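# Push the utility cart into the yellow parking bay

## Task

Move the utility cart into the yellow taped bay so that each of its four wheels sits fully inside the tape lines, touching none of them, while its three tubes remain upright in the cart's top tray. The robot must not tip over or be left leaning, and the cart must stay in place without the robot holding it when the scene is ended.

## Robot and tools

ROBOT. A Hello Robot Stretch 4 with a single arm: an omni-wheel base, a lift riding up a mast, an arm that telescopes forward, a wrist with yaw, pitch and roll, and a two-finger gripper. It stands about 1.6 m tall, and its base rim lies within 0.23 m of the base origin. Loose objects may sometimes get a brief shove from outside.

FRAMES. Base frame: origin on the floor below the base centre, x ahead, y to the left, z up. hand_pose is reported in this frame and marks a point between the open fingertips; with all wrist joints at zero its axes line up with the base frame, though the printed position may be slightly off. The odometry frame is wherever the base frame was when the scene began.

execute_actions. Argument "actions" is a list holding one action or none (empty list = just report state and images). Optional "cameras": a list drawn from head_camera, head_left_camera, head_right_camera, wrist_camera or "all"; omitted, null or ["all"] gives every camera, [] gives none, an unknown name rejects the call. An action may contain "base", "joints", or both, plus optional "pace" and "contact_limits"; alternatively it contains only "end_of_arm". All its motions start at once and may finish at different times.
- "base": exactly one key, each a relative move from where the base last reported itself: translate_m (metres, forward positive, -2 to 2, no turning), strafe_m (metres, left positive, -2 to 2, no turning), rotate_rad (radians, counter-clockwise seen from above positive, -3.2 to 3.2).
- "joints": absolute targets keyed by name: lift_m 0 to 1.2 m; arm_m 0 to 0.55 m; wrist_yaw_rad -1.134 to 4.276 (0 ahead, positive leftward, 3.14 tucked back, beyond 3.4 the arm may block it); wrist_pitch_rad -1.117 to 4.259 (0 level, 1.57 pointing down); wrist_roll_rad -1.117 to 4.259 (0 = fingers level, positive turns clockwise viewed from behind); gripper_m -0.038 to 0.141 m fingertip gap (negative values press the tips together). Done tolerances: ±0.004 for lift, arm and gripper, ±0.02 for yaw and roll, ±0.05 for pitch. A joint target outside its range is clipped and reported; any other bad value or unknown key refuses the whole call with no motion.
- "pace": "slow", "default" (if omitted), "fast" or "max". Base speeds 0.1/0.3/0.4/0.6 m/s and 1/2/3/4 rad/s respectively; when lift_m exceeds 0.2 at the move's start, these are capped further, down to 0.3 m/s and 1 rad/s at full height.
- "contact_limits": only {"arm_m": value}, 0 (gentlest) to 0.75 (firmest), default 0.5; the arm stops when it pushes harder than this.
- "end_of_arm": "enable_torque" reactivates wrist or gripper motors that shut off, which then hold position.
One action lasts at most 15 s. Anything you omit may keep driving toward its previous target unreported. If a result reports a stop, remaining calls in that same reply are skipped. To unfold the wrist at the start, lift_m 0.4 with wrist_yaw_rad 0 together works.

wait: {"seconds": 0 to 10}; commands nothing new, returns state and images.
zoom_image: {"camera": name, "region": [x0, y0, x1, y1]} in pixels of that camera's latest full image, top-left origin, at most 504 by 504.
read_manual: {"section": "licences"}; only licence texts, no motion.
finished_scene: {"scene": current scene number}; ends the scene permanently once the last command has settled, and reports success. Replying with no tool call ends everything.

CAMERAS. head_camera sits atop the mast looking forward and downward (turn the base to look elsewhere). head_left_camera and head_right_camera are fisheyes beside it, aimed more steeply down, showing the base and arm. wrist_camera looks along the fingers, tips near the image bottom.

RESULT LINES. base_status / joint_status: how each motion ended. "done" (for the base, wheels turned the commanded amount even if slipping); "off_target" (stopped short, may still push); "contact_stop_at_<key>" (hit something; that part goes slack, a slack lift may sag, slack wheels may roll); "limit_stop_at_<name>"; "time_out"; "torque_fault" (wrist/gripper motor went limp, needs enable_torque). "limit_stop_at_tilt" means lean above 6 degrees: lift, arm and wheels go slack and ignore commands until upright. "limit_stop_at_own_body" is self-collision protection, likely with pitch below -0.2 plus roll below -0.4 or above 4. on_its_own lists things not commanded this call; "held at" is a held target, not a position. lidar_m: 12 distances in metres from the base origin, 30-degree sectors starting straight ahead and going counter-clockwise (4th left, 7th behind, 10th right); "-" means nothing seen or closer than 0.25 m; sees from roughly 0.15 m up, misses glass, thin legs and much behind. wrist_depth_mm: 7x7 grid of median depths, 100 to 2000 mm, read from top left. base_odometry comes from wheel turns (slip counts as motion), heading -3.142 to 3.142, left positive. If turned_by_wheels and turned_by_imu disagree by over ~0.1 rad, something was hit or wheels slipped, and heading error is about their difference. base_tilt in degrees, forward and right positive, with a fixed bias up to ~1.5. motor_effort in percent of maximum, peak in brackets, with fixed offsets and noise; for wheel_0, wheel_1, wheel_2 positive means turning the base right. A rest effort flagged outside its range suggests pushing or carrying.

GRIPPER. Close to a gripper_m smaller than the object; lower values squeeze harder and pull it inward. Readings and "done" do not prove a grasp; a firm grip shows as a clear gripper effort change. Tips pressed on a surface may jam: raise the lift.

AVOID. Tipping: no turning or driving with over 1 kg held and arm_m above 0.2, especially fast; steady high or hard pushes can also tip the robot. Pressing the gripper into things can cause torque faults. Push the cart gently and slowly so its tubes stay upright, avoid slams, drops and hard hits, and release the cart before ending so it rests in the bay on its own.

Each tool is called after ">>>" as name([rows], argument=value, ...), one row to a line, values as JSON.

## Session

>>> execute_actions(actions=[])

Scene clock: 0.00 s.
base_odometry: x=+0.000 y=+0.000 heading=+0.000 (m, m, rad; odometry frame)
turned_by_wheels: +0.000 (rad since the last result)
turned_by_imu: +0.000 (rad since the last result)
base_tilt: forward=+0.4 right=+0.8 (deg)
lidar_m: 1.98 1.75 1.66 1.72 0.70 0.65 0.67 0.92 2.06 2.15 0.93 0.75
base_status: not commanded
joint_positions: lift_m=+0.211 arm_m=+0.002 wrist_yaw_rad=+3.196 wrist_pitch_rad=-0.008 wrist_roll_rad=-0.007 gripper_m=+0.057
joint_status: not commanded
motor_effort: lift_m=+19 arm_m=-1 wrist_yaw_rad=-1 wrist_pitch_rad=-7 wrist_roll_rad=+1 gripper_m=-3 wheel_0=+0 wheel_1=+0 wheel_2=+0 (%)
hand_pose: x=-0.1195 y=+0.0717 z=+0.3917 quat_wxyz=(-0.027, +0.004, -0.004, +1.000) (m; base frame)
wrist_depth_mm: - 138 138 1008 991 946 878 / - - 136 1366 1430 1336 1229 / - 111 136 1708 1576 1397 1229 / 138 134 160 1708 1537 1366 1229 / 212 - - 1756 1537 1366 1229 / 221 1499 198 1499 1430 1336 1229 / 224 904 1025 155 960 1138 1160
pictures: head_camera, head_left_camera, head_right_camera, wrist_camera
Images, in order (width x height): head_camera 420x560, head_left_camera 420x672, head_right_camera 420x672, wrist_camera 616x392.

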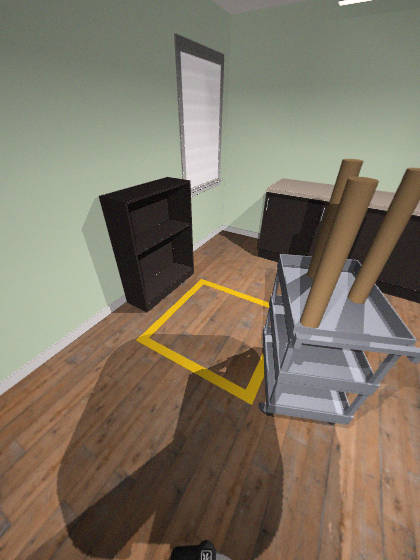

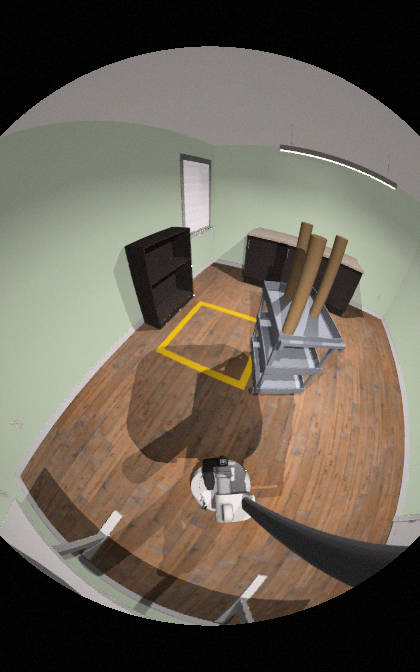

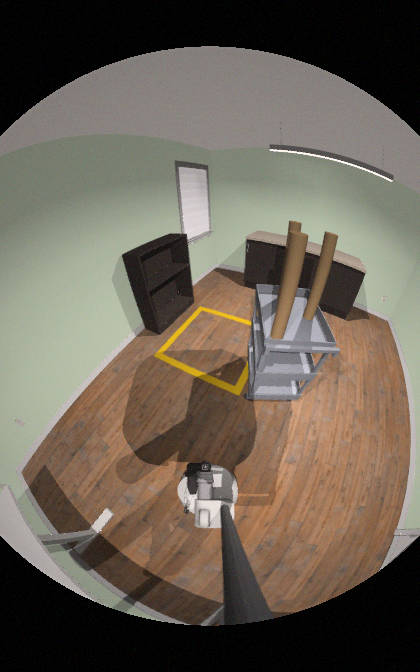

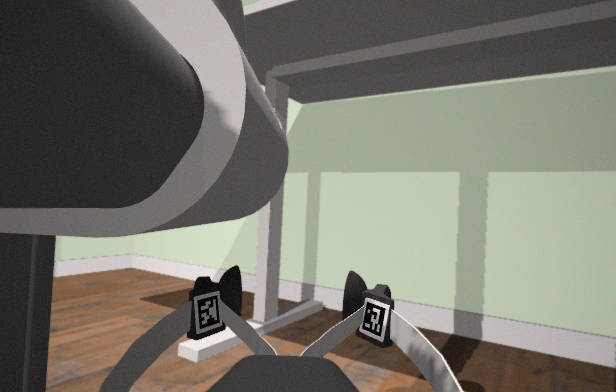

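>>> execute_actions([
  {"base":{"rotate_rad":-0.14},"joints":{"lift_m":0.68,"wrist_yaw_rad":0,"gripper_m":0.14},"pace":"fast"},
], cameras=[])

>>> execute_actions([
  {"base":{"strafe_m":-0.39},"pace":"fast"},
], cameras=["head_camera","wrist_camera"])

Scene clock: 13.87 s.
base_odometry: x=+0.000 y=+0.000 heading=-0.140 (m, m, rad; odometry frame)
turned_by_wheels: -0.140 (rad since the last result)
turned_by_imu: -0.136 (rad since the last result)
base_tilt: forward=+0.3 right=+0.6 (deg)
lidar_m: 0.85 1.80 1.67 1.69 0.73 0.64 0.67 0.82 2.05 2.10 2.56 0.77
base_status: done
joint_positions: lift_m=+0.680 arm_m=+0.002 wrist_yaw_rad=+0.000 wrist_pitch_rad=-0.008 wrist_roll_rad=-0.007 gripper_m=+0.140
joint_status: all done
motor_effort: lift_m=+21(23) arm_m=-1(1) wrist_yaw_rad=-2(5) wrist_pitch_rad=-7(8) wrist_roll_rad=+0(0) gripper_m=-2(4) wheel_0=-1(7) wheel_1=-2(8) wheel_2=-1(8) (%)
hand_pose: x=+0.4618 y=-0.0873 z=+0.8603 quat_wxyz=(+1.000, -0.004, -0.004, +0.000) (m; base frame)
wrist_depth_mm: 1618 - - - - 891 - / 1661 - - - - 878 - / 1618 - - - - 878 - / 1397 - - - - 866 - / 1430 1983 - - 647 554 549 / 1661 199 - - 220 549 554 / 1537 1863 - 147 991 1025 -
pictures: none
No camera images: the call's "cameras" was empty. Leave "cameras" out to get every camera's image.

Scene clock: 16.03 s.
base_odometry: x=-0.055 y=-0.386 heading=-0.140 (m, m, rad; odometry frame)
turned_by_wheels: +0.000 (rad since the last result)
turned_by_imu: +0.001 (rad since the last result)
base_tilt: forward=+0.4 right=+0.7 (deg)
lidar_m: 0.71 2.04 2.03 2.05 0.89 0.80 0.81 1.87 1.70 1.72 2.13 0.76
base_status: done
joint_positions: lift_m=+0.680 arm_m=+0.002 wrist_yaw_rad=+0.000 wrist_pitch_rad=-0.008 wrist_roll_rad=-0.007 gripper_m=+0.140
joint_status: not commanded
motor_effort: lift_m=+21(21) arm_m=-1(1) wrist_yaw_rad=+0(2) wrist_pitch_rad=-7(7) wrist_roll_rad=+1(0) gripper_m=+3(1) wheel_0=-2(11) wheel_1=+1(11) wheel_2=+0(2) (%)
hand_pose: x=+0.4618 y=-0.0874 z=+0.8603 quat_wxyz=(+1.000, -0.004, -0.004, +0.000) (m; base frame)
wrist_depth_mm: - - 654 - - - - / - - 661 - - - - / 1983 - - - - - - / 1983 - 640 - - - - / 1983 539 554 559 559 - - / - 199 559 1160 219 - - / 1863 741 960 147 991 - -
pictures: head_camera, wrist_camera
Images, in order (width x height): head_camera 420x560, wrist_camera 616x392.

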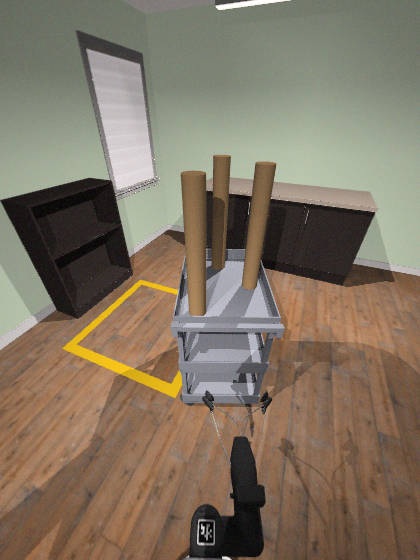

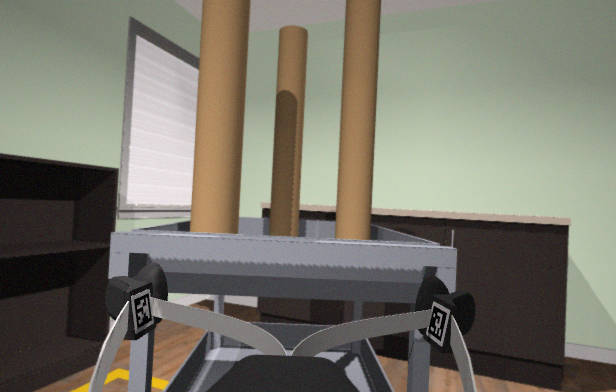

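>>> execute_actions([
  {"base":{"strafe_m":0.025},"joints":{"lift_m":0.615}},
], cameras=[])

>>> execute_actions([
  {"base":{"translate_m":0.27}},
], cameras=["head_camera","wrist_camera"])

Scene clock: 26.77 s.
base_odometry: x=-0.051 y=-0.361 heading=-0.140 (m, m, rad; odometry frame)
turned_by_wheels: +0.000 (rad since the last result)
turned_by_imu: +0.002 (rad since the last result)
base_tilt: forward=+0.5 right=+0.8 (deg)
lidar_m: 0.71 2.01 1.99 2.02 0.87 0.78 0.80 1.89 1.73 1.75 2.15 0.76
base_status: done
joint_positions: lift_m=+0.615 arm_m=+0.002 wrist_yaw_rad=+0.000 wrist_pitch_rad=-0.008 wrist_roll_rad=-0.007 gripper_m=+0.140
joint_status: all done
motor_effort: lift_m=+17(21) arm_m=-1(1) wrist_yaw_rad=+2(0) wrist_pitch_rad=-7(7) wrist_roll_rad=+0(0) gripper_m=+0(1) wheel_0=+2(8) wheel_1=-2(8) wheel_2=+0(1) (%)
hand_pose: x=+0.4618 y=-0.0874 z=+0.7957 quat_wxyz=(+1.000, -0.004, -0.004, +0.000) (m; base frame)
wrist_depth_mm: 1983 - 640 - - - - / 1983 - 647 - - - - / 1921 - - - - - - / 1921 - 559 559 831 - - / 1921 - 1118 559 554 - 1983 / 1921 199 1138 1160 218 - - / 1708 1618 820 147 842 1983 -
pictures: none
No camera images: the call's "cameras" was empty. Leave "cameras" out to get every camera's image.

Scene clock: 29.13 s.
base_odometry: x=+0.216 y=-0.399 heading=-0.140 (m, m, rad; odometry frame)
turned_by_wheels: +0.000 (rad since the last result)
turned_by_imu: +0.002 (rad since the last result)
base_tilt: forward=+0.5 right=+0.7 (deg)
lidar_m: 0.45 0.48 1.90 1.91 1.15 1.04 1.06 2.01 1.83 1.85 2.29 0.46
base_status: done
joint_positions: lift_m=+0.615 arm_m=+0.002 wrist_yaw_rad=+0.000 wrist_pitch_rad=-0.008 wrist_roll_rad=-0.007 gripper_m=+0.140
joint_status: not commanded
motor_effort: lift_m=+17(17) arm_m=-1(1) wrist_yaw_rad=+2(1) wrist_pitch_rad=-7(7) wrist_roll_rad=+0(0) gripper_m=+7(0) wheel_0=+1(5) wheel_1=+1(6) wheel_2=+0(10) (%)
hand_pose: x=+0.4617 y=-0.0874 z=+0.7957 quat_wxyz=(+1.000, -0.004, -0.004, +0.000) (m; base frame)
wrist_depth_mm: 1983 - 373 - 585 - - / 1863 - 379 - 585 - - / 1863 - 382 - 591 - - / 222 222 224 225 227 229 - / 278 281 283 285 285 287 289 / 289 199 282 - 218 289 294 / 291 1756 842 147 854 1808 315
pictures: head_camera, wrist_camera
Images, in order (width x height): head_camera 420x560, wrist_camera 616x392.

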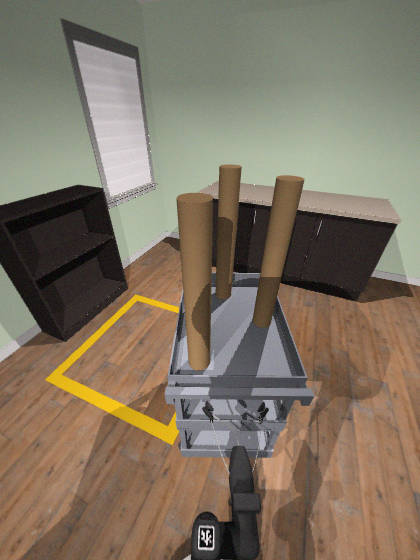

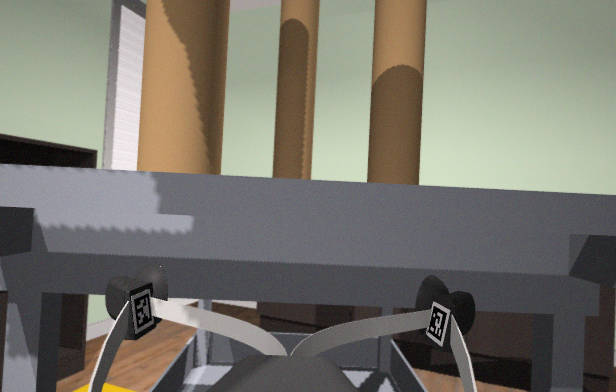

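>>> execute_actions([
  {"base":{"translate_m":0.3},"joints":{"lift_m":0.625},"pace":"slow"},
], cameras=["head_camera","wrist_camera"])

Scene clock: 39.93 s.
base_odometry: x=+0.513 y=-0.441 heading=-0.140 (m, m, rad; odometry frame)
turned_by_wheels: +0.000 (rad since the last result)
turned_by_imu: +0.004 (rad since the last result)
base_tilt: forward=+0.5 right=+0.8 (deg)
lidar_m: 0.40 0.41 1.59 1.82 1.47 1.31 1.33 2.12 1.93 1.95 2.41 0.49
base_status: done
joint_positions: lift_m=+0.625 arm_m=+0.002 wrist_yaw_rad=+0.000 wrist_pitch_rad=-0.008 wrist_roll_rad=-0.007 gripper_m=+0.140
joint_status: all done
motor_effort: lift_m=+21(26) arm_m=+0(1) wrist_yaw_rad=+5(24) wrist_pitch_rad=-5(7) wrist_roll_rad=+0(1) gripper_m=+0(0) wheel_0=+2(5) wheel_1=+3(6) wheel_2=-3(14) (%)
hand_pose: x=+0.4615 y=-0.0874 z=+0.8054 quat_wxyz=(+1.000, -0.004, -0.004, +0.000) (m; base frame)
wrist_depth_mm: 1808 303 - - 564 - - / 1863 303 - - 559 - - / 1756 301 - - 549 - - / 174 178 184 189 539 - - / 228 233 239 245 251 258 204 / 229 196 239 247 219 260 267 / 1661 798 809 148 1708 1576 282
pictures: head_camera, wrist_camera
Images, in order (width x height): head_camera 420x560, wrist_camera 616x392.

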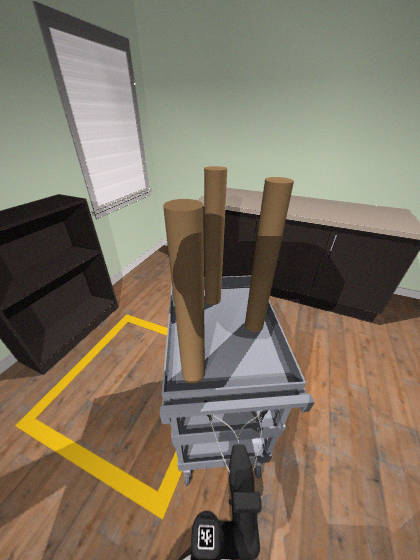

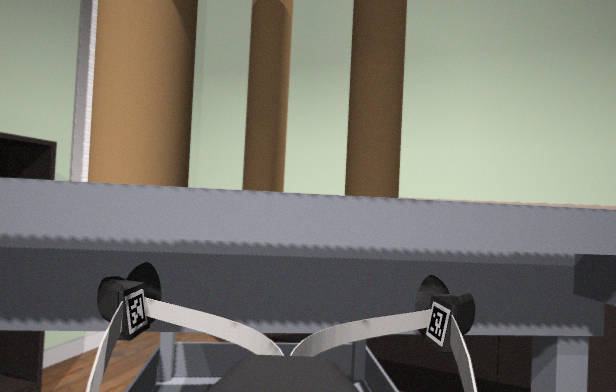

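>>> execute_actions([
  {"base":{"translate_m":0.25},"pace":"slow"},
], cameras=["head_camera","wrist_camera"])

Scene clock: 47.07 s.
base_odometry: x=+0.761 y=-0.476 heading=-0.140 (m, m, rad; odometry frame)
turned_by_wheels: +0.000 (rad since the last result)
turned_by_imu: +0.003 (rad since the last result)
base_tilt: forward=+0.4 right=+0.7 (deg)
lidar_m: 0.39 0.40 1.44 1.73 1.73 1.56 2.02 2.23 2.02 2.05 1.92 0.52
base_status: done
joint_positions: lift_m=+0.625 arm_m=+0.002 wrist_yaw_rad=+0.001 wrist_pitch_rad=-0.008 wrist_roll_rad=-0.007 gripper_m=+0.140
joint_status: not commanded
motor_effort: lift_m=+21(21) arm_m=+0(0) wrist_yaw_rad=-1(5) wrist_pitch_rad=-6(6) wrist_roll_rad=+0(0) gripper_m=-4(3) wheel_0=+3(6) wheel_1=+3(5) wheel_2=-4(10) (%)
hand_pose: x=+0.4617 y=-0.0870 z=+0.8054 quat_wxyz=(+1.000, -0.004, -0.004, +0.001) (m; base frame)
wrist_depth_mm: 1576 300 741 - - - 1983 / 1618 303 750 - - 1983 1921 / 1576 303 - - - 1983 1863 / 172 180 190 200 1464 1921 1808 / 222 232 243 255 268 283 262 / 223 194 244 258 219 287 1281 / 1661 768 809 151 1537 317 1281
pictures: head_camera, wrist_camera
Images, in order (width x height): head_camera 420x560, wrist_camera 616x392.

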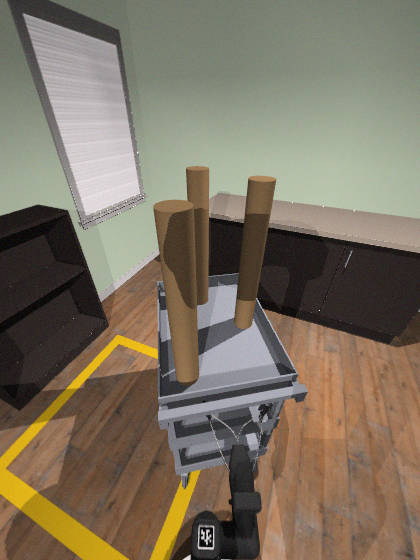

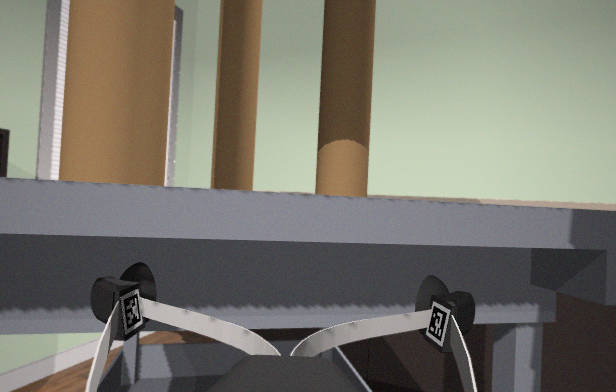

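>>> execute_actions([
  {"base":{"translate_m":-0.13}},
], cameras=[])

>>> execute_actions([
  {"base":{"strafe_m":-0.85},"pace":"max"},
], cameras=[])

>>> execute_actions([
  {"base":{"translate_m":0.73},"pace":"max"},
], cameras=[])

>>> execute_actions([
  {"base":{"rotate_rad":1.6}},
], cameras=["head_camera","wrist_camera"])

Scene clock: 55.87 s.
base_odometry: x=+0.632 y=-0.458 heading=-0.140 (m, m, rad; odometry frame)
turned_by_wheels: +0.000 (rad since the last result)
turned_by_imu: +0.001 (rad since the last result)
base_tilt: forward=+0.3 right=+0.8 (deg)
lidar_m: 0.52 0.52 1.53 1.78 1.62 1.43 1.46 2.15 1.99 2.00 2.08 0.61
base_status: done
joint_positions: lift_m=+0.625 arm_m=+0.002 wrist_yaw_rad=+0.000 wrist_pitch_rad=-0.008 wrist_roll_rad=-0.007 gripper_m=+0.140
joint_status: not commanded
motor_effort: lift_m=+21(21) arm_m=+0(0) wrist_yaw_rad=+1(0) wrist_pitch_rad=-6(6) wrist_roll_rad=-1(1) gripper_m=-4(0) wheel_0=-2(6) wheel_1=+0(6) wheel_2=+0(10) (%)
hand_pose: x=+0.4616 y=-0.0873 z=+0.8054 quat_wxyz=(+1.000, -0.004, -0.004, +0.000) (m; base frame)
wrist_depth_mm: 1756 1983 831 - - - 1983 / 1756 1983 842 - - - 1983 / 1708 - 854 - - - 1983 / 289 303 317 691 - - 1921 / 334 351 370 387 410 424 1397 / 1366 199 375 1708 219 1430 1397 / 1397 820 891 147 1661 1464 1366
pictures: none
No camera images: the call's "cameras" was empty. Leave "cameras" out to get every camera's image.

Scene clock: 59.07 s.
base_odometry: x=+0.513 y=-1.299 heading=-0.140 (m, m, rad; odometry frame)
turned_by_wheels: +0.000 (rad since the last result)
turned_by_imu: +0.000 (rad since the last result)
base_tilt: forward=+0.5 right=+0.7 (deg)
lidar_m: 1.59 0.80 0.85 2.57 1.94 1.77 2.03 1.30 1.18 1.20 1.47 1.56
base_status: done
joint_positions: lift_m=+0.625 arm_m=+0.002 wrist_yaw_rad=+0.000 wrist_pitch_rad=-0.008 wrist_roll_rad=-0.007 gripper_m=+0.140
joint_status: not commanded
motor_effort: lift_m=+21(21) arm_m=+0(0) wrist_yaw_rad=+1(1) wrist_pitch_rad=-6(6) wrist_roll_rad=+1(1) gripper_m=+2(1) wheel_0=+0(12) wheel_1=+1(12) wheel_2=-1(0) (%)
hand_pose: x=+0.4616 y=-0.0874 z=+0.8054 quat_wxyz=(+1.000, -0.004, -0.004, +0.000) (m; base frame)
wrist_depth_mm: - - - - 1921 1863 1708 / - - - - - 1863 1708 / - - - - 1921 1863 1708 / - 1808 1661 1499 1397 1863 1708 / - 1756 1618 1464 1308 1756 1708 / - 199 1576 1464 219 1756 1708 / 1921 1756 1618 147 1336 1756 1708
pictures: none
No camera images: the call's "cameras" was empty. Leave "cameras" out to get every camera's image.

Scene clock: 62.10 s.
base_odometry: x=+1.236 y=-1.401 heading=-0.140 (m, m, rad; odometry frame)
turned_by_wheels: +0.000 (rad since the last result)
turned_by_imu: +0.003 (rad since the last result)
base_tilt: forward=+0.5 right=+0.7 (deg)
lidar_m: 0.90 1.13 0.64 0.56 2.71 2.44 2.46 1.60 1.45 1.45 1.71 0.88
base_status: done
joint_positions: lift_m=+0.625 arm_m=+0.002 wrist_yaw_rad=+0.000 wrist_pitch_rad=-0.008 wrist_roll_rad=-0.007 gripper_m=+0.140
joint_status: not commanded
motor_effort: lift_m=+19(21) arm_m=+0(0) wrist_yaw_rad=+2(0) wrist_pitch_rad=-6(7) wrist_roll_rad=-1(0) gripper_m=-1(1) wheel_0=+1(7) wheel_1=+0(8) wheel_2=+1(13) (%)
hand_pose: x=+0.4615 y=-0.0874 z=+0.8054 quat_wxyz=(+1.000, -0.004, -0.004, +0.000) (m; base frame)
wrist_depth_mm: 1983 1756 1576 1430 1308 1205 1138 / 1983 1708 1576 1464 1281 1205 1138 / 1921 1756 1537 1430 1308 1182 1118 / 1008 878 798 715 647 597 554 / 991 891 788 707 654 597 564 / 976 199 759 707 220 580 554 / 991 866 798 147 647 585 554
pictures: none
No camera images: the call's "cameras" was empty. Leave "cameras" out to get every camera's image.

Scene clock: 64.17 s.
base_odometry: x=+1.236 y=-1.401 heading=+1.460 (m, m, rad; odometry frame)
turned_by_wheels: +1.600 (rad since the last result)
turned_by_imu: +1.575 (rad since the last result)
base_tilt: forward=+0.5 right=+0.7 (deg)
lidar_m: 0.56 2.63 2.43 2.33 1.58 1.44 1.47 1.68 0.88 0.90 1.15 0.62
base_status: done
joint_positions: lift_m=+0.625 arm_m=+0.002 wrist_yaw_rad=+0.000 wrist_pitch_rad=-0.008 wrist_roll_rad=-0.007 gripper_m=+0.140
joint_status: not commanded
motor_effort: lift_m=+19(19) arm_m=+0(0) wrist_yaw_rad=+3(4) wrist_pitch_rad=-7(7) wrist_roll_rad=+0(1) gripper_m=-3(5) wheel_0=-3(6) wheel_1=+1(7) wheel_2=-2(8) (%)
hand_pose: x=+0.4616 y=-0.0874 z=+0.8054 quat_wxyz=(+1.000, -0.004, -0.004, +0.000) (m; base frame)
wrist_depth_mm: - - - - - 640 1756 / - - - - - 640 1756 / - - - - - 634 1708 / - 394 347 1863 445 445 1708 / - 334 343 357 375 394 413 / - 199 342 - 219 402 1708 / 1863 1661 759 147 854 842 1756
pictures: head_camera, wrist_camera
Images, in order (width x height): head_camera 420x560, wrist_camera 616x392.

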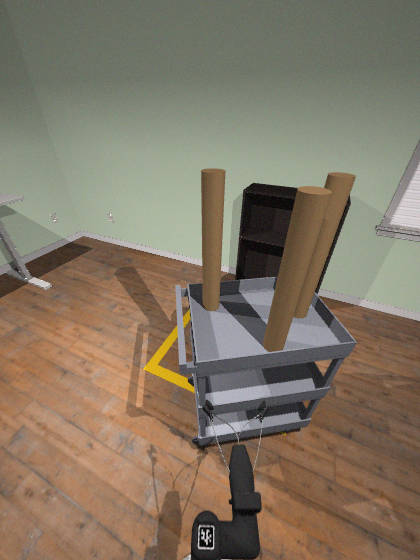

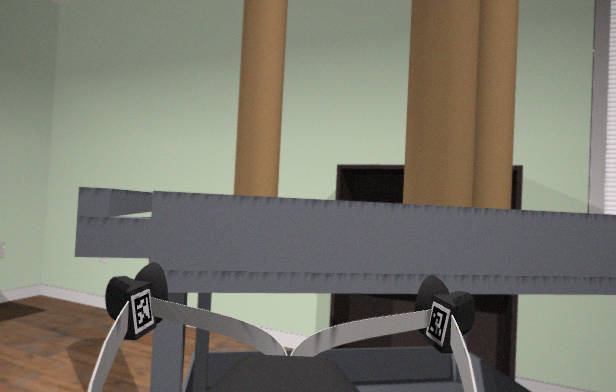

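>>> execute_actions([
  {"base":{"strafe_m":-0.1}},
], cameras=[])

>>> execute_actions([
  {"base":{"translate_m":0.4},"pace":"slow"},
], cameras=["head_camera","wrist_camera"])

Scene clock: 68.87 s.
base_odometry: x=+1.336 y=-1.412 heading=+1.460 (m, m, rad; odometry frame)
turned_by_wheels: +0.000 (rad since the last result)
turned_by_imu: +0.002 (rad since the last result)
base_tilt: forward=+0.4 right=+0.6 (deg)
lidar_m: 0.57 0.59 2.52 2.43 1.63 1.48 1.51 0.85 0.79 0.81 1.03 0.64
base_status: done
joint_positions: lift_m=+0.625 arm_m=+0.002 wrist_yaw_rad=+0.000 wrist_pitch_rad=-0.008 wrist_roll_rad=-0.007 gripper_m=+0.140
joint_status: not commanded
motor_effort: lift_m=+19(19) arm_m=+0(0) wrist_yaw_rad=+2(2) wrist_pitch_rad=-7(7) wrist_roll_rad=+0(0) gripper_m=-2(1) wheel_0=+1(8) wheel_1=+1(9) wheel_2=+0(2) (%)
hand_pose: x=+0.4616 y=-0.0874 z=+0.8054 quat_wxyz=(+1.000, -0.004, -0.004, +0.000) (m; base frame)
wrist_depth_mm: - - 707 - 455 1863 1756 / - - - - 634 1808 1708 / - - 691 - 640 1808 1708 / 345 351 364 445 433 1808 1661 / 334 345 362 377 392 415 433 / 364 198 364 - 219 418 459 / 1618 768 788 148 854 1808 1661
pictures: none
No camera images: the call's "cameras" was empty. Leave "cameras" out to get every camera's image.

Scene clock: 74.13 s.
base_odometry: x=+1.380 y=-1.015 heading=+1.460 (m, m, rad; odometry frame)
turned_by_wheels: +0.000 (rad since the last result)
turned_by_imu: +0.002 (rad since the last result)
base_tilt: forward=+0.5 right=+0.6 (deg)
lidar_m: 0.50 0.59 2.37 2.41 2.03 1.86 1.91 1.04 0.95 0.97 0.57 0.49
base_status: done
joint_positions: lift_m=+0.625 arm_m=+0.002 wrist_yaw_rad=-0.004 wrist_pitch_rad=-0.008 wrist_roll_rad=-0.007 gripper_m=+0.140
joint_status: not commanded
motor_effort: lift_m=+19(19) arm_m=+0(0) wrist_yaw_rad=+11(26) wrist_pitch_rad=-6(7) wrist_roll_rad=+0(1) gripper_m=-3(3) wheel_0=+1(7) wheel_1=+2(7) wheel_2=-5(11) (%)
hand_pose: x=+0.4612 y=-0.0884 z=+0.8055 quat_wxyz=(+1.000, -0.004, -0.004, -0.002) (m; base frame)
wrist_depth_mm: - - - 1708 304 1464 433 / - - - 634 303 1464 427 / - - 1983 627 297 1205 427 / 340 310 290 609 286 289 415 / 324 301 281 265 248 234 225 / 340 199 276 265 243 229 224 / 342 1863 1921 149 1537 1397 1118
pictures: head_camera, wrist_camera
Images, in order (width x height): head_camera 420x560, wrist_camera 616x392.

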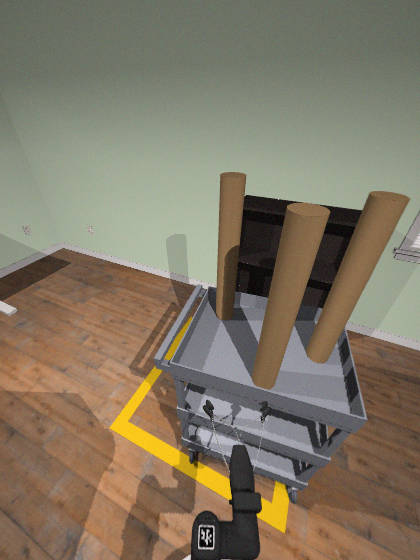

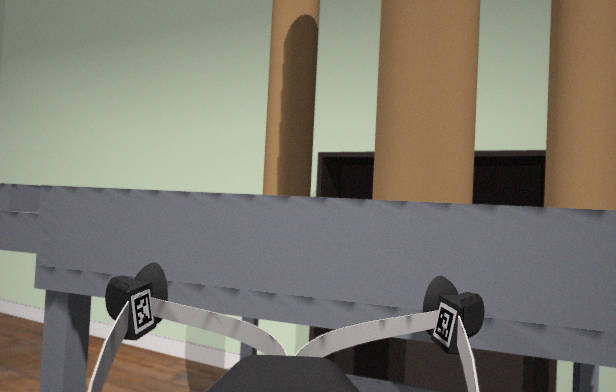

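>>> execute_actions([
  {"base":{"translate_m":-0.1}},
], cameras=[])

>>> execute_actions([
  {"base":{"strafe_m":0.13}},
], cameras=[])

>>> execute_actions([
  {"base":{"rotate_rad":-0.35}},
], cameras=["head_camera","wrist_camera"])

Scene clock: 81.50 s.
base_odometry: x=+1.369 y=-1.114 heading=+1.460 (m, m, rad; odometry frame)
turned_by_wheels: +0.000 (rad since the last result)
turned_by_imu: +0.002 (rad since the last result)
base_tilt: forward=+0.5 right=+0.8 (deg)
lidar_m: 0.59 0.71 2.41 2.45 1.92 1.78 1.81 0.98 0.91 0.93 1.19 0.57
base_status: done
joint_positions: lift_m=+0.625 arm_m=+0.002 wrist_yaw_rad=+0.000 wrist_pitch_rad=-0.008 wrist_roll_rad=-0.007 gripper_m=+0.140
joint_status: not commanded
motor_effort: lift_m=+19(19) arm_m=+0(0) wrist_yaw_rad=+2(12) wrist_pitch_rad=-6(6) wrist_roll_rad=+2(0) gripper_m=+2(1) wheel_0=-1(5) wheel_1=+0(6) wheel_2=-1(7) (%)
hand_pose: x=+0.4615 y=-0.0875 z=+0.8055 quat_wxyz=(+1.000, -0.004, -0.004, +0.000) (m; base frame)
wrist_depth_mm: - - - 1983 397 1576 517 / - - - 1808 397 1618 508 / - - - 1618 394 1576 512 / - 430 402 707 387 530 508 / - 421 389 362 342 324 307 / - 199 - 1756 218 319 309 / 1808 1708 1863 147 788 1430 1430
pictures: none
No camera images: the call's "cameras" was empty. Leave "cameras" out to get every camera's image.

Scene clock: 83.13 s.
base_odometry: x=+1.239 y=-1.100 heading=+1.460 (m, m, rad; odometry frame)
turned_by_wheels: +0.000 (rad since the last result)
turned_by_imu: +0.001 (rad since the last result)
base_tilt: forward=+0.4 right=+0.8 (deg)
lidar_m: 0.61 2.45 2.28 2.31 1.88 1.72 1.76 1.12 1.03 1.05 0.72 0.61
base_status: done
joint_positions: lift_m=+0.625 arm_m=+0.002 wrist_yaw_rad=+0.000 wrist_pitch_rad=-0.008 wrist_roll_rad=-0.007 gripper_m=+0.140
joint_status: not commanded
motor_effort: lift_m=+19(19) arm_m=+0(0) wrist_yaw_rad=+2(0) wrist_pitch_rad=-6(7) wrist_roll_rad=+0(1) gripper_m=-1(3) wheel_0=+2(9) wheel_1=-1(9) wheel_2=+0(2) (%)
hand_pose: x=+0.4615 y=-0.0874 z=+0.8055 quat_wxyz=(+1.000, -0.004, -0.004, +0.000) (m; base frame)
wrist_depth_mm: - - - 1921 1756 424 559 / - - - 1983 1808 418 1008 / - - - - 1756 415 891 / - - 477 1921 715 392 539 / - - 427 402 375 353 340 / - 200 439 1921 219 353 343 / 1921 1863 1708 148 831 778 1464
pictures: none
No camera images: the call's "cameras" was empty. Leave "cameras" out to get every camera's image.

Scene clock: 84.27 s.
base_odometry: x=+1.239 y=-1.100 heading=+1.110 (m, m, rad; odometry frame)
turned_by_wheels: -0.350 (rad since the last result)
turned_by_imu: -0.344 (rad since the last result)
base_tilt: forward=+0.5 right=+0.7 (deg)
lidar_m: 0.62 0.65 2.36 2.28 2.34 1.77 1.72 1.80 1.05 1.02 1.11 0.67
base_status: done
joint_positions: lift_m=+0.625 arm_m=+0.002 wrist_yaw_rad=+0.000 wrist_pitch_rad=-0.008 wrist_roll_rad=-0.007 gripper_m=+0.140
joint_status: not commanded
motor_effort: lift_m=+19(19) arm_m=+0(0) wrist_yaw_rad=+3(2) wrist_pitch_rad=-6(6) wrist_roll_rad=+0(0) gripper_m=-2(0) wheel_0=+1(6) wheel_1=+2(7) wheel_2=+2(7) (%)
hand_pose: x=+0.4615 y=-0.0874 z=+0.8055 quat_wxyz=(+1.000, -0.004, -0.004, +0.000) (m; base frame)
wrist_depth_mm: 1921 1863 1863 469 676 1756 1756 / 1863 1808 1863 466 668 1756 1756 / 1863 1863 1808 466 661 1808 1756 / 389 397 404 455 634 1708 1808 / 389 397 402 413 418 427 1708 / 1921 199 1661 1808 218 430 1808 / 1708 798 831 147 866 442 1708
pictures: head_camera, wrist_camera
Images, in order (width x height): head_camera 420x560, wrist_camera 616x392.

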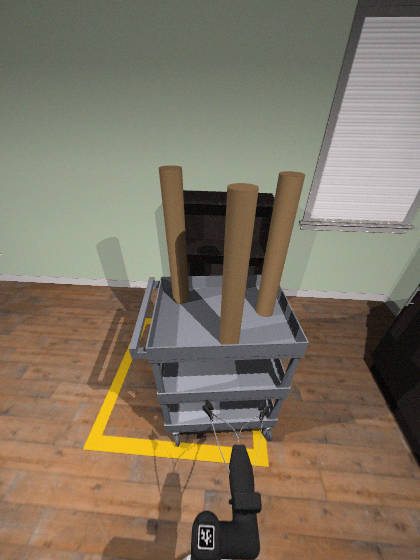

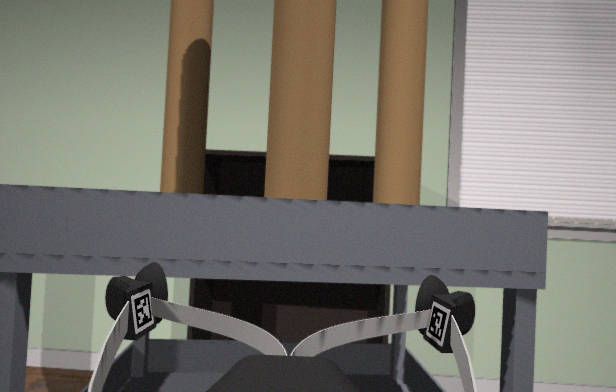

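>>> execute_actions([
  {"base":{"translate_m":0.13}},
], cameras=[])

>>> execute_actions([
  {"base":{"translate_m":0.27},"pace":"slow"},
], cameras=["head_camera","wrist_camera"])

Scene clock: 88.83 s.
base_odometry: x=+1.297 y=-0.984 heading=+1.110 (m, m, rad; odometry frame)
turned_by_wheels: +0.000 (rad since the last result)
turned_by_imu: +0.002 (rad since the last result)
base_tilt: forward=+0.4 right=+0.8 (deg)
lidar_m: 0.49 0.49 2.33 2.28 2.47 1.92 1.85 1.95 1.08 1.04 1.12 0.53
base_status: done
joint_positions: lift_m=+0.625 arm_m=+0.002 wrist_yaw_rad=+0.000 wrist_pitch_rad=-0.008 wrist_roll_rad=-0.007 gripper_m=+0.140
joint_status: not commanded
motor_effort: lift_m=+19(19) arm_m=+0(0) wrist_yaw_rad=+2(2) wrist_pitch_rad=-6(7) wrist_roll_rad=+1(0) gripper_m=+1(2) wheel_0=+0(6) wheel_1=+2(6) wheel_2=+0(11) (%)
hand_pose: x=+0.4615 y=-0.0874 z=+0.8055 quat_wxyz=(+1.000, -0.004, -0.004, +0.000) (m; base frame)
wrist_depth_mm: 1756 1708 1708 332 1661 1661 1618 / 1756 1708 1708 329 549 1618 1661 / 1756 597 1708 330 535 1661 1618 / 265 272 277 324 512 1661 1618 / 265 268 274 282 286 291 297 / 265 199 274 282 218 291 298 / 1708 707 1464 147 741 1661 1576
pictures: none
No camera images: the call's "cameras" was empty. Leave "cameras" out to get every camera's image.

Scene clock: 92.80 s.
base_odometry: x=+1.417 y=-0.742 heading=+1.110 (m, m, rad; odometry frame)
turned_by_wheels: +0.000 (rad since the last result)
turned_by_imu: +0.001 (rad since the last result)
base_tilt: forward=+0.5 right=+0.8 (deg)
lidar_m: 0.45 0.48 2.33 2.25 2.42 2.19 2.12 1.46 1.08 1.06 1.13 0.48
base_status: done
joint_positions: lift_m=+0.625 arm_m=+0.002 wrist_yaw_rad=-0.005 wrist_pitch_rad=-0.008 wrist_roll_rad=-0.007 gripper_m=+0.140
joint_status: not commanded
on_its_own: wrist_yaw_rad is at rest, and its effort (+15) is outside its rest range (-13 to +13)
motor_effort: lift_m=+19(19) arm_m=+0(0) wrist_yaw_rad=+15(16) wrist_pitch_rad=-6(6) wrist_roll_rad=+1(0) gripper_m=+1(0) wheel_0=+2(5) wheel_1=+1(7) wheel_2=-6(13) (%)
hand_pose: x=+0.4611 y=-0.0889 z=+0.8056 quat_wxyz=(+1.000, -0.004, -0.004, -0.003) (m; base frame)
wrist_depth_mm: 1464 1464 1430 290 1366 466 1366 / 1464 1430 1430 286 1430 466 1366 / 1464 1430 1160 287 1205 469 1366 / 240 239 240 283 473 452 1397 / 240 238 239 238 238 238 237 / 239 199 239 237 236 221 237 / 1430 683 1336 145 1255 1366 1366
pictures: head_camera, wrist_camera
Images, in order (width x height): head_camera 420x560, wrist_camera 616x392.

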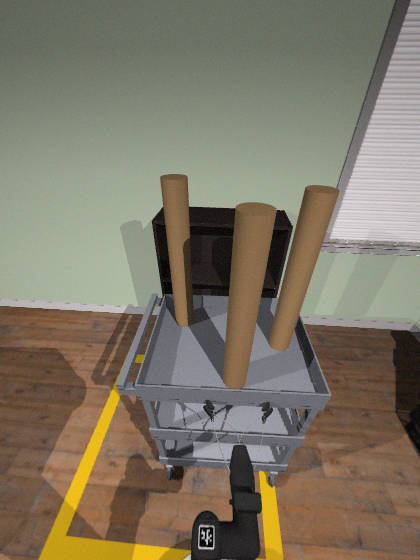

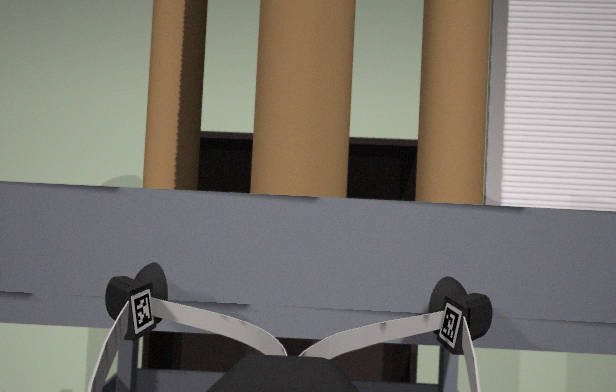

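>>> execute_actions([
  {"base":{"translate_m":-0.05}},
], cameras=[])

>>> execute_actions([
  {"base":{"strafe_m":-0.72},"joints":{"wrist_yaw_rad":1.57},"pace":"fast"},
])

Scene clock: 98.37 s.
base_odometry: x=+1.395 y=-0.787 heading=+1.110 (m, m, rad; odometry frame)
turned_by_wheels: +0.000 (rad since the last result)
turned_by_imu: +0.001 (rad since the last result)
base_tilt: forward=+0.5 right=+0.8 (deg)
lidar_m: 0.51 0.55 2.34 2.26 2.44 2.14 2.07 2.18 1.09 1.06 1.14 0.53
base_status: done
joint_positions: lift_m=+0.625 arm_m=+0.002 wrist_yaw_rad=+0.000 wrist_pitch_rad=-0.008 wrist_roll_rad=-0.007 gripper_m=+0.140
joint_status: not commanded
motor_effort: lift_m=+19(19) arm_m=+0(0) wrist_yaw_rad=+5(18) wrist_pitch_rad=-6(6) wrist_roll_rad=+0(0) gripper_m=+1(1) wheel_0=-1(5) wheel_1=-1(5) wheel_2=+0(8) (%)
hand_pose: x=+0.4615 y=-0.0875 z=+0.8055 quat_wxyz=(+1.000, -0.004, -0.004, +0.000) (m; base frame)
wrist_depth_mm: 1576 1430 1499 340 1464 1430 1430 / 1537 1499 1499 342 1464 1430 1464 / 1537 1464 1160 336 1397 1464 1430 / 291 290 290 330 512 500 1430 / 291 291 289 289 289 286 285 / 1537 199 289 289 219 286 285 / 1499 715 732 147 1118 1397 1430
pictures: none
No camera images: the call's "cameras" was empty. Leave "cameras" out to get every camera's image.

Scene clock: 101.33 s.
base_odometry: x=+2.040 y=-1.107 heading=+1.110 (m, m, rad; odometry frame)
turned_by_wheels: +0.000 (rad since the last result)
turned_by_imu: +0.000 (rad since the last result)
base_tilt: forward=+0.4 right=+0.8 (deg)
lidar_m: 1.38 0.62 0.73 2.99 2.87 2.15 2.11 0.46 0.35 0.34 0.35 0.53
base_status: done
joint_positions: lift_m=+0.625 arm_m=+0.002 wrist_yaw_rad=+1.570 wrist_pitch_rad=-0.008 wrist_roll_rad=-0.007 gripper_m=+0.140
joint_status: all done
motor_effort: lift_m=+19(19) arm_m=+0(0) wrist_yaw_rad=+2(6) wrist_pitch_rad=-6(7) wrist_roll_rad=+0(1) gripper_m=+0(2) wheel_0=+0(11) wheel_1=+1(13) wheel_2=+1(0) (%)
hand_pose: x=+0.2608 y=+0.2884 z=+0.8055 quat_wxyz=(+0.707, +0.000, -0.005, +0.707) (m; base frame)
wrist_depth_mm: - - - - - - 661 / - - - - - - 661 / - - - - - - 661 / - - - - - - 544 / - - - - - 544 377 / - 198 - - 219 - - / 1808 1808 1921 147 1921 878 891
pictures: head_camera, head_left_camera, head_right_camera, wrist_camera
Images, in order (width x height): head_camera 420x560, head_left_camera 420x672, head_right_camera 420x672, wrist_camera 616x392.

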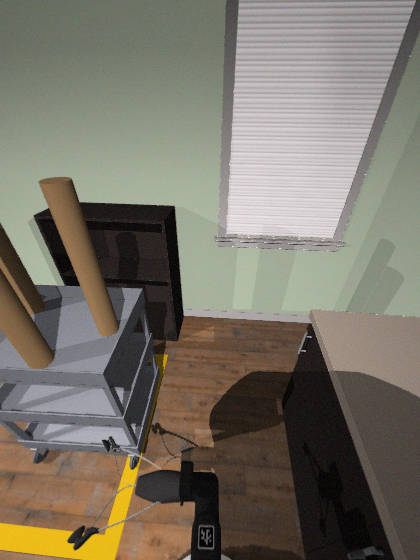

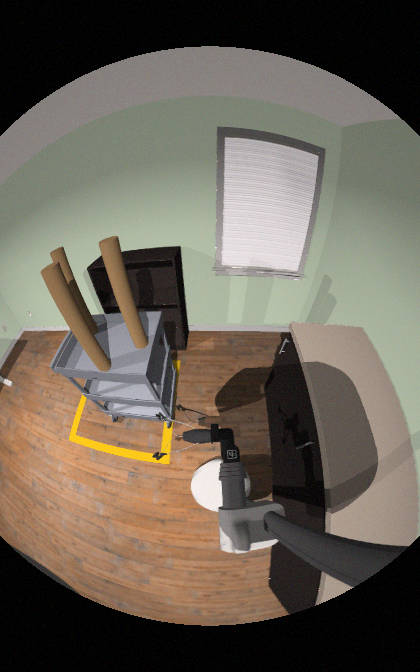

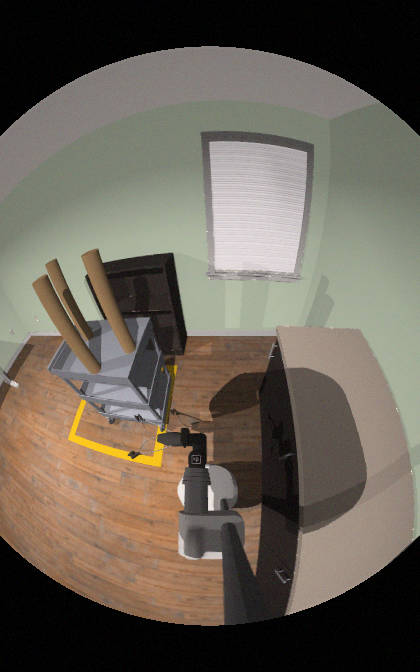

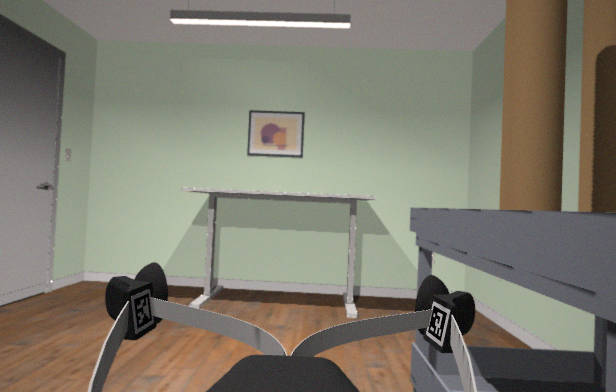

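>>> execute_actions([
  {"base":{"strafe_m":-0.03}},
], cameras=[])

>>> execute_actions([
  {"base":{"translate_m":0.4},"joints":{"arm_m":0.1}},
], cameras=["head_left_camera","wrist_camera"])

Scene clock: 105.33 s.
base_odometry: x=+2.067 y=-1.120 heading=+1.110 (m, m, rad; odometry frame)
turned_by_wheels: +0.000 (rad since the last result)
turned_by_imu: +0.001 (rad since the last result)
base_tilt: forward=+0.4 right=+0.7 (deg)
lidar_m: 1.38 0.64 0.73 3.03 2.87 2.17 0.99 0.41 0.33 0.30 0.31 0.47
base_status: done
joint_positions: lift_m=+0.625 arm_m=+0.002 wrist_yaw_rad=+1.570 wrist_pitch_rad=-0.008 wrist_roll_rad=-0.007 gripper_m=+0.140
joint_status: not commanded
motor_effort: lift_m=+19(19) arm_m=+0(0) wrist_yaw_rad=+4(4) wrist_pitch_rad=-6(7) wrist_roll_rad=+1(1) gripper_m=+0(0) wheel_0=+0(7) wheel_1=+0(8) wheel_2=+0(1) (%)
hand_pose: x=+0.2608 y=+0.2884 z=+0.8055 quat_wxyz=(+0.707, +0.000, -0.005, +0.707) (m; base frame)
wrist_depth_mm: - - - - - - 798 / - - - - - - 798 / - - - - - - 788 / - - - - - 640 788 / - - - - - 539 377 / - 198 - - 218 - - / 1921 1863 - 147 1808 904 917
pictures: none
No camera images: the call's "cameras" was empty. Leave "cameras" out to get every camera's image.

Scene clock: 108.13 s.
base_odometry: x=+2.245 y=-0.762 heading=+1.110 (m, m, rad; odometry frame)
turned_by_wheels: +0.000 (rad since the last result)
turned_by_imu: +0.002 (rad since the last result)
base_tilt: forward=+0.4 right=+0.7 (deg)
lidar_m: 1.20 0.54 0.38 0.47 3.17 2.60 1.07 0.47 0.35 0.33 0.36 0.53
base_status: done
joint_positions: lift_m=+0.625 arm_m=+0.099 wrist_yaw_rad=+1.570 wrist_pitch_rad=-0.008 wrist_roll_rad=-0.007 gripper_m=+0.140
joint_status: all done
motor_effort: lift_m=+19(19) arm_m=+4(5) wrist_yaw_rad=+4(4) wrist_pitch_rad=-6(7) wrist_roll_rad=-1(1) gripper_m=-1(2) wheel_0=+0(6) wheel_1=+2(6) wheel_2=-1(10) (%)
hand_pose: x=+0.3577 y=+0.2884 z=+0.8055 quat_wxyz=(+0.707, +0.000, -0.005, +0.707) (m; base frame)
wrist_depth_mm: - - 585 384 - - 1397 / - - 585 384 - - 1397 / - - 591 384 - - 1205 / - 319 317 375 778 1863 1042 / 319 317 317 315 314 312 683 / 325 199 314 - 220 312 891 / 345 1808 854 147 917 327 1042
pictures: head_left_camera, wrist_camera
Images, in order (width x height): head_left_camera 420x672, wrist_camera 616x392.

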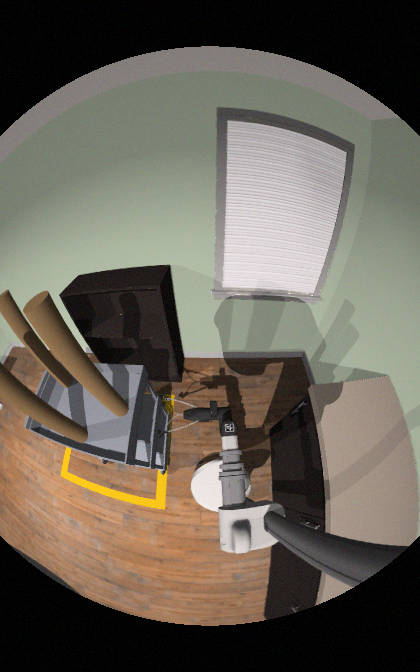

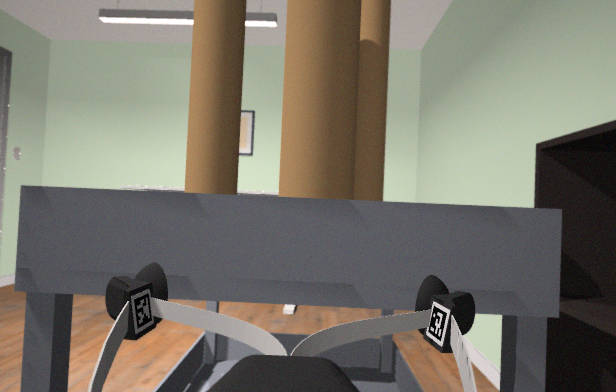

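Centred. Push.

>>> execute_actions([
  {"base":{"strafe_m":0.32},"pace":"slow"},
], cameras=["wrist_camera"])

>>> execute_actions([
  {"base":{"strafe_m":-0.15}},
], cameras=[])

>>> execute_actions([
  {"base":{"rotate_rad":1.2},"joints":{"wrist_yaw_rad":3.14,"arm_m":0.01}},
])

Scene clock: 115.83 s.
base_odometry: x=+1.958 y=-0.620 heading=+1.109 (m, m, rad; odometry frame)
turned_by_wheels: -0.001 (rad since the last result)
turned_by_imu: +0.002 (rad since the last result)
base_tilt: forward=+0.4 right=+0.8 (deg)
lidar_m: 0.94 0.42 0.35 0.63 2.84 2.59 2.50 0.90 0.67 0.65 0.71 1.26
base_status: done
joint_positions: lift_m=+0.625 arm_m=+0.099 wrist_yaw_rad=+1.566 wrist_pitch_rad=-0.008 wrist_roll_rad=-0.007 gripper_m=+0.140
joint_status: not commanded
motor_effort: lift_m=+19(19) arm_m=+4(5) wrist_yaw_rad=+13(27) wrist_pitch_rad=-6(7) wrist_roll_rad=+0(0) gripper_m=+3(2) wheel_0=-4(12) wheel_1=+0(6) wheel_2=-4(7) (%)
hand_pose: x=+0.3590 y=+0.2881 z=+0.8055 quat_wxyz=(+0.709, +0.000, -0.005, +0.705) (m; base frame)
wrist_depth_mm: - - 525 - 319 - 1397 / - - 512 - 319 - 1397 / - - 512 340 322 - 1397 / 256 253 250 246 304 1863 1308 / 255 251 247 243 240 237 236 / 255 199 245 243 240 236 234 / 273 1808 831 147 831 1756 1308
pictures: wrist_camera
Images, in order (width x height): wrist_camera 616x392.

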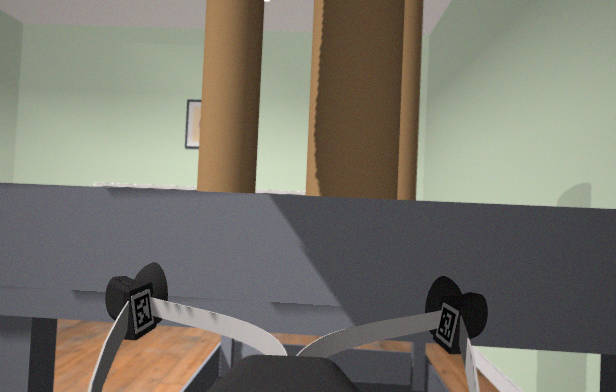

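Scene clock: 117.57 s.
base_odometry: x=+2.092 y=-0.686 heading=+1.109 (m, m, rad; odometry frame)
turned_by_wheels: +0.000 (rad since the last result)
turned_by_imu: +0.001 (rad since the last result)
base_tilt: forward=+0.5 right=+0.7 (deg)
lidar_m: 0.96 0.65 0.49 0.58 3.01 2.58 2.50 0.70 0.51 0.51 0.55 1.25
base_status: done
joint_positions: lift_m=+0.625 arm_m=+0.099 wrist_yaw_rad=+1.570 wrist_pitch_rad=-0.008 wrist_roll_rad=-0.007 gripper_m=+0.140
joint_status: not commanded
motor_effort: lift_m=+19(19) arm_m=+4(4) wrist_yaw_rad=+5(14) wrist_pitch_rad=-6(6) wrist_roll_rad=+0(0) gripper_m=-2(0) wheel_0=+1(9) wheel_1=+0(8) wheel_2=+0(3) (%)
hand_pose: x=+0.3579 y=+0.2884 z=+0.8055 quat_wxyz=(+0.707, +0.000, -0.005, +0.707) (m; base frame)
wrist_depth_mm: - - - 683 854 - 1397 / - - - 683 866 - 1397 / - - - 691 866 - 1397 / - - 402 452 480 1863 1397 / - 407 399 394 389 382 1118 / - 200 - - 219 384 1336 / 1863 1708 866 148 917 402 1366
pictures: none
No camera images: the call's "cameras" was empty. Leave "cameras" out to get every camera's image.

Scene clock: 119.40 s.
base_odometry: x=+2.092 y=-0.687 heading=+2.309 (m, m, rad; odometry frame)
turned_by_wheels: +1.200 (rad since the last result)
turned_by_imu: +1.181 (rad since the last result)
base_tilt: forward=+0.4 right=+0.8 (deg)
lidar_m: 0.48 2.81 3.01 2.51 1.11 0.61 0.51 0.51 0.57 1.23 0.96 0.55
base_status: done
joint_positions: lift_m=+0.625 arm_m=+0.011 wrist_yaw_rad=+3.140 wrist_pitch_rad=-0.008 wrist_roll_rad=-0.007 gripper_m=+0.140
joint_status: all done
motor_effort: lift_m=+19(19) arm_m=-5(5) wrist_yaw_rad=+2(9) wrist_pitch_rad=-6(7) wrist_roll_rad=+0(0) gripper_m=-1(1) wheel_0=-1(6) wheel_1=-2(7) wheel_2=-2(7) (%)
hand_pose: x=-0.1066 y=+0.0880 z=+0.8055 quat_wxyz=(+0.001, +0.004, -0.004, +1.000) (m; base frame)
wrist_depth_mm: - 148 273 1397 1537 1661 1808 / - 115 148 1397 1464 1661 1756 / - 120 154 1366 1464 1661 1808 / 145 146 216 707 778 831 1808 / 234 615 661 715 768 831 917 / 580 200 647 707 218 831 917 / 580 615 647 148 768 831 904
pictures: head_camera, head_left_camera, head_right_camera, wrist_camera
Images, in order (width x height): head_camera 420x560, head_left_camera 420x672, head_right_camera 420x672, wrist_camera 616x392.

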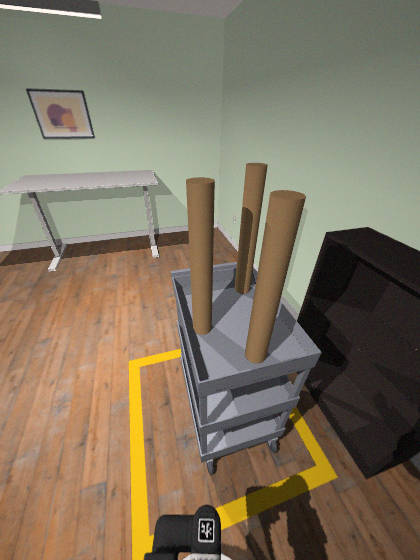

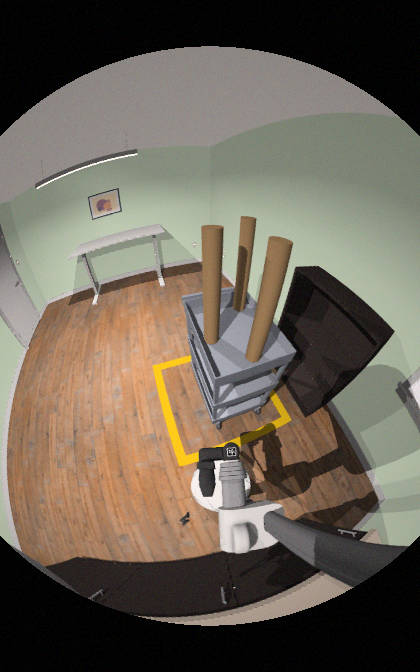

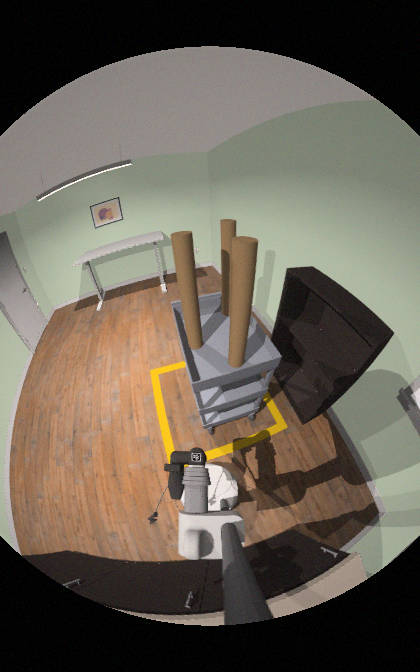

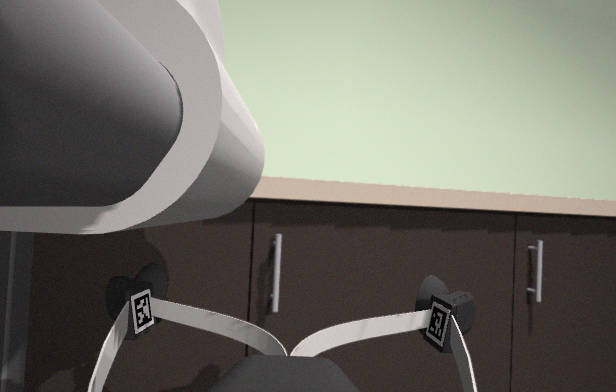

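>>> finished_scene(scene=2)

The scene is finished: the task was done.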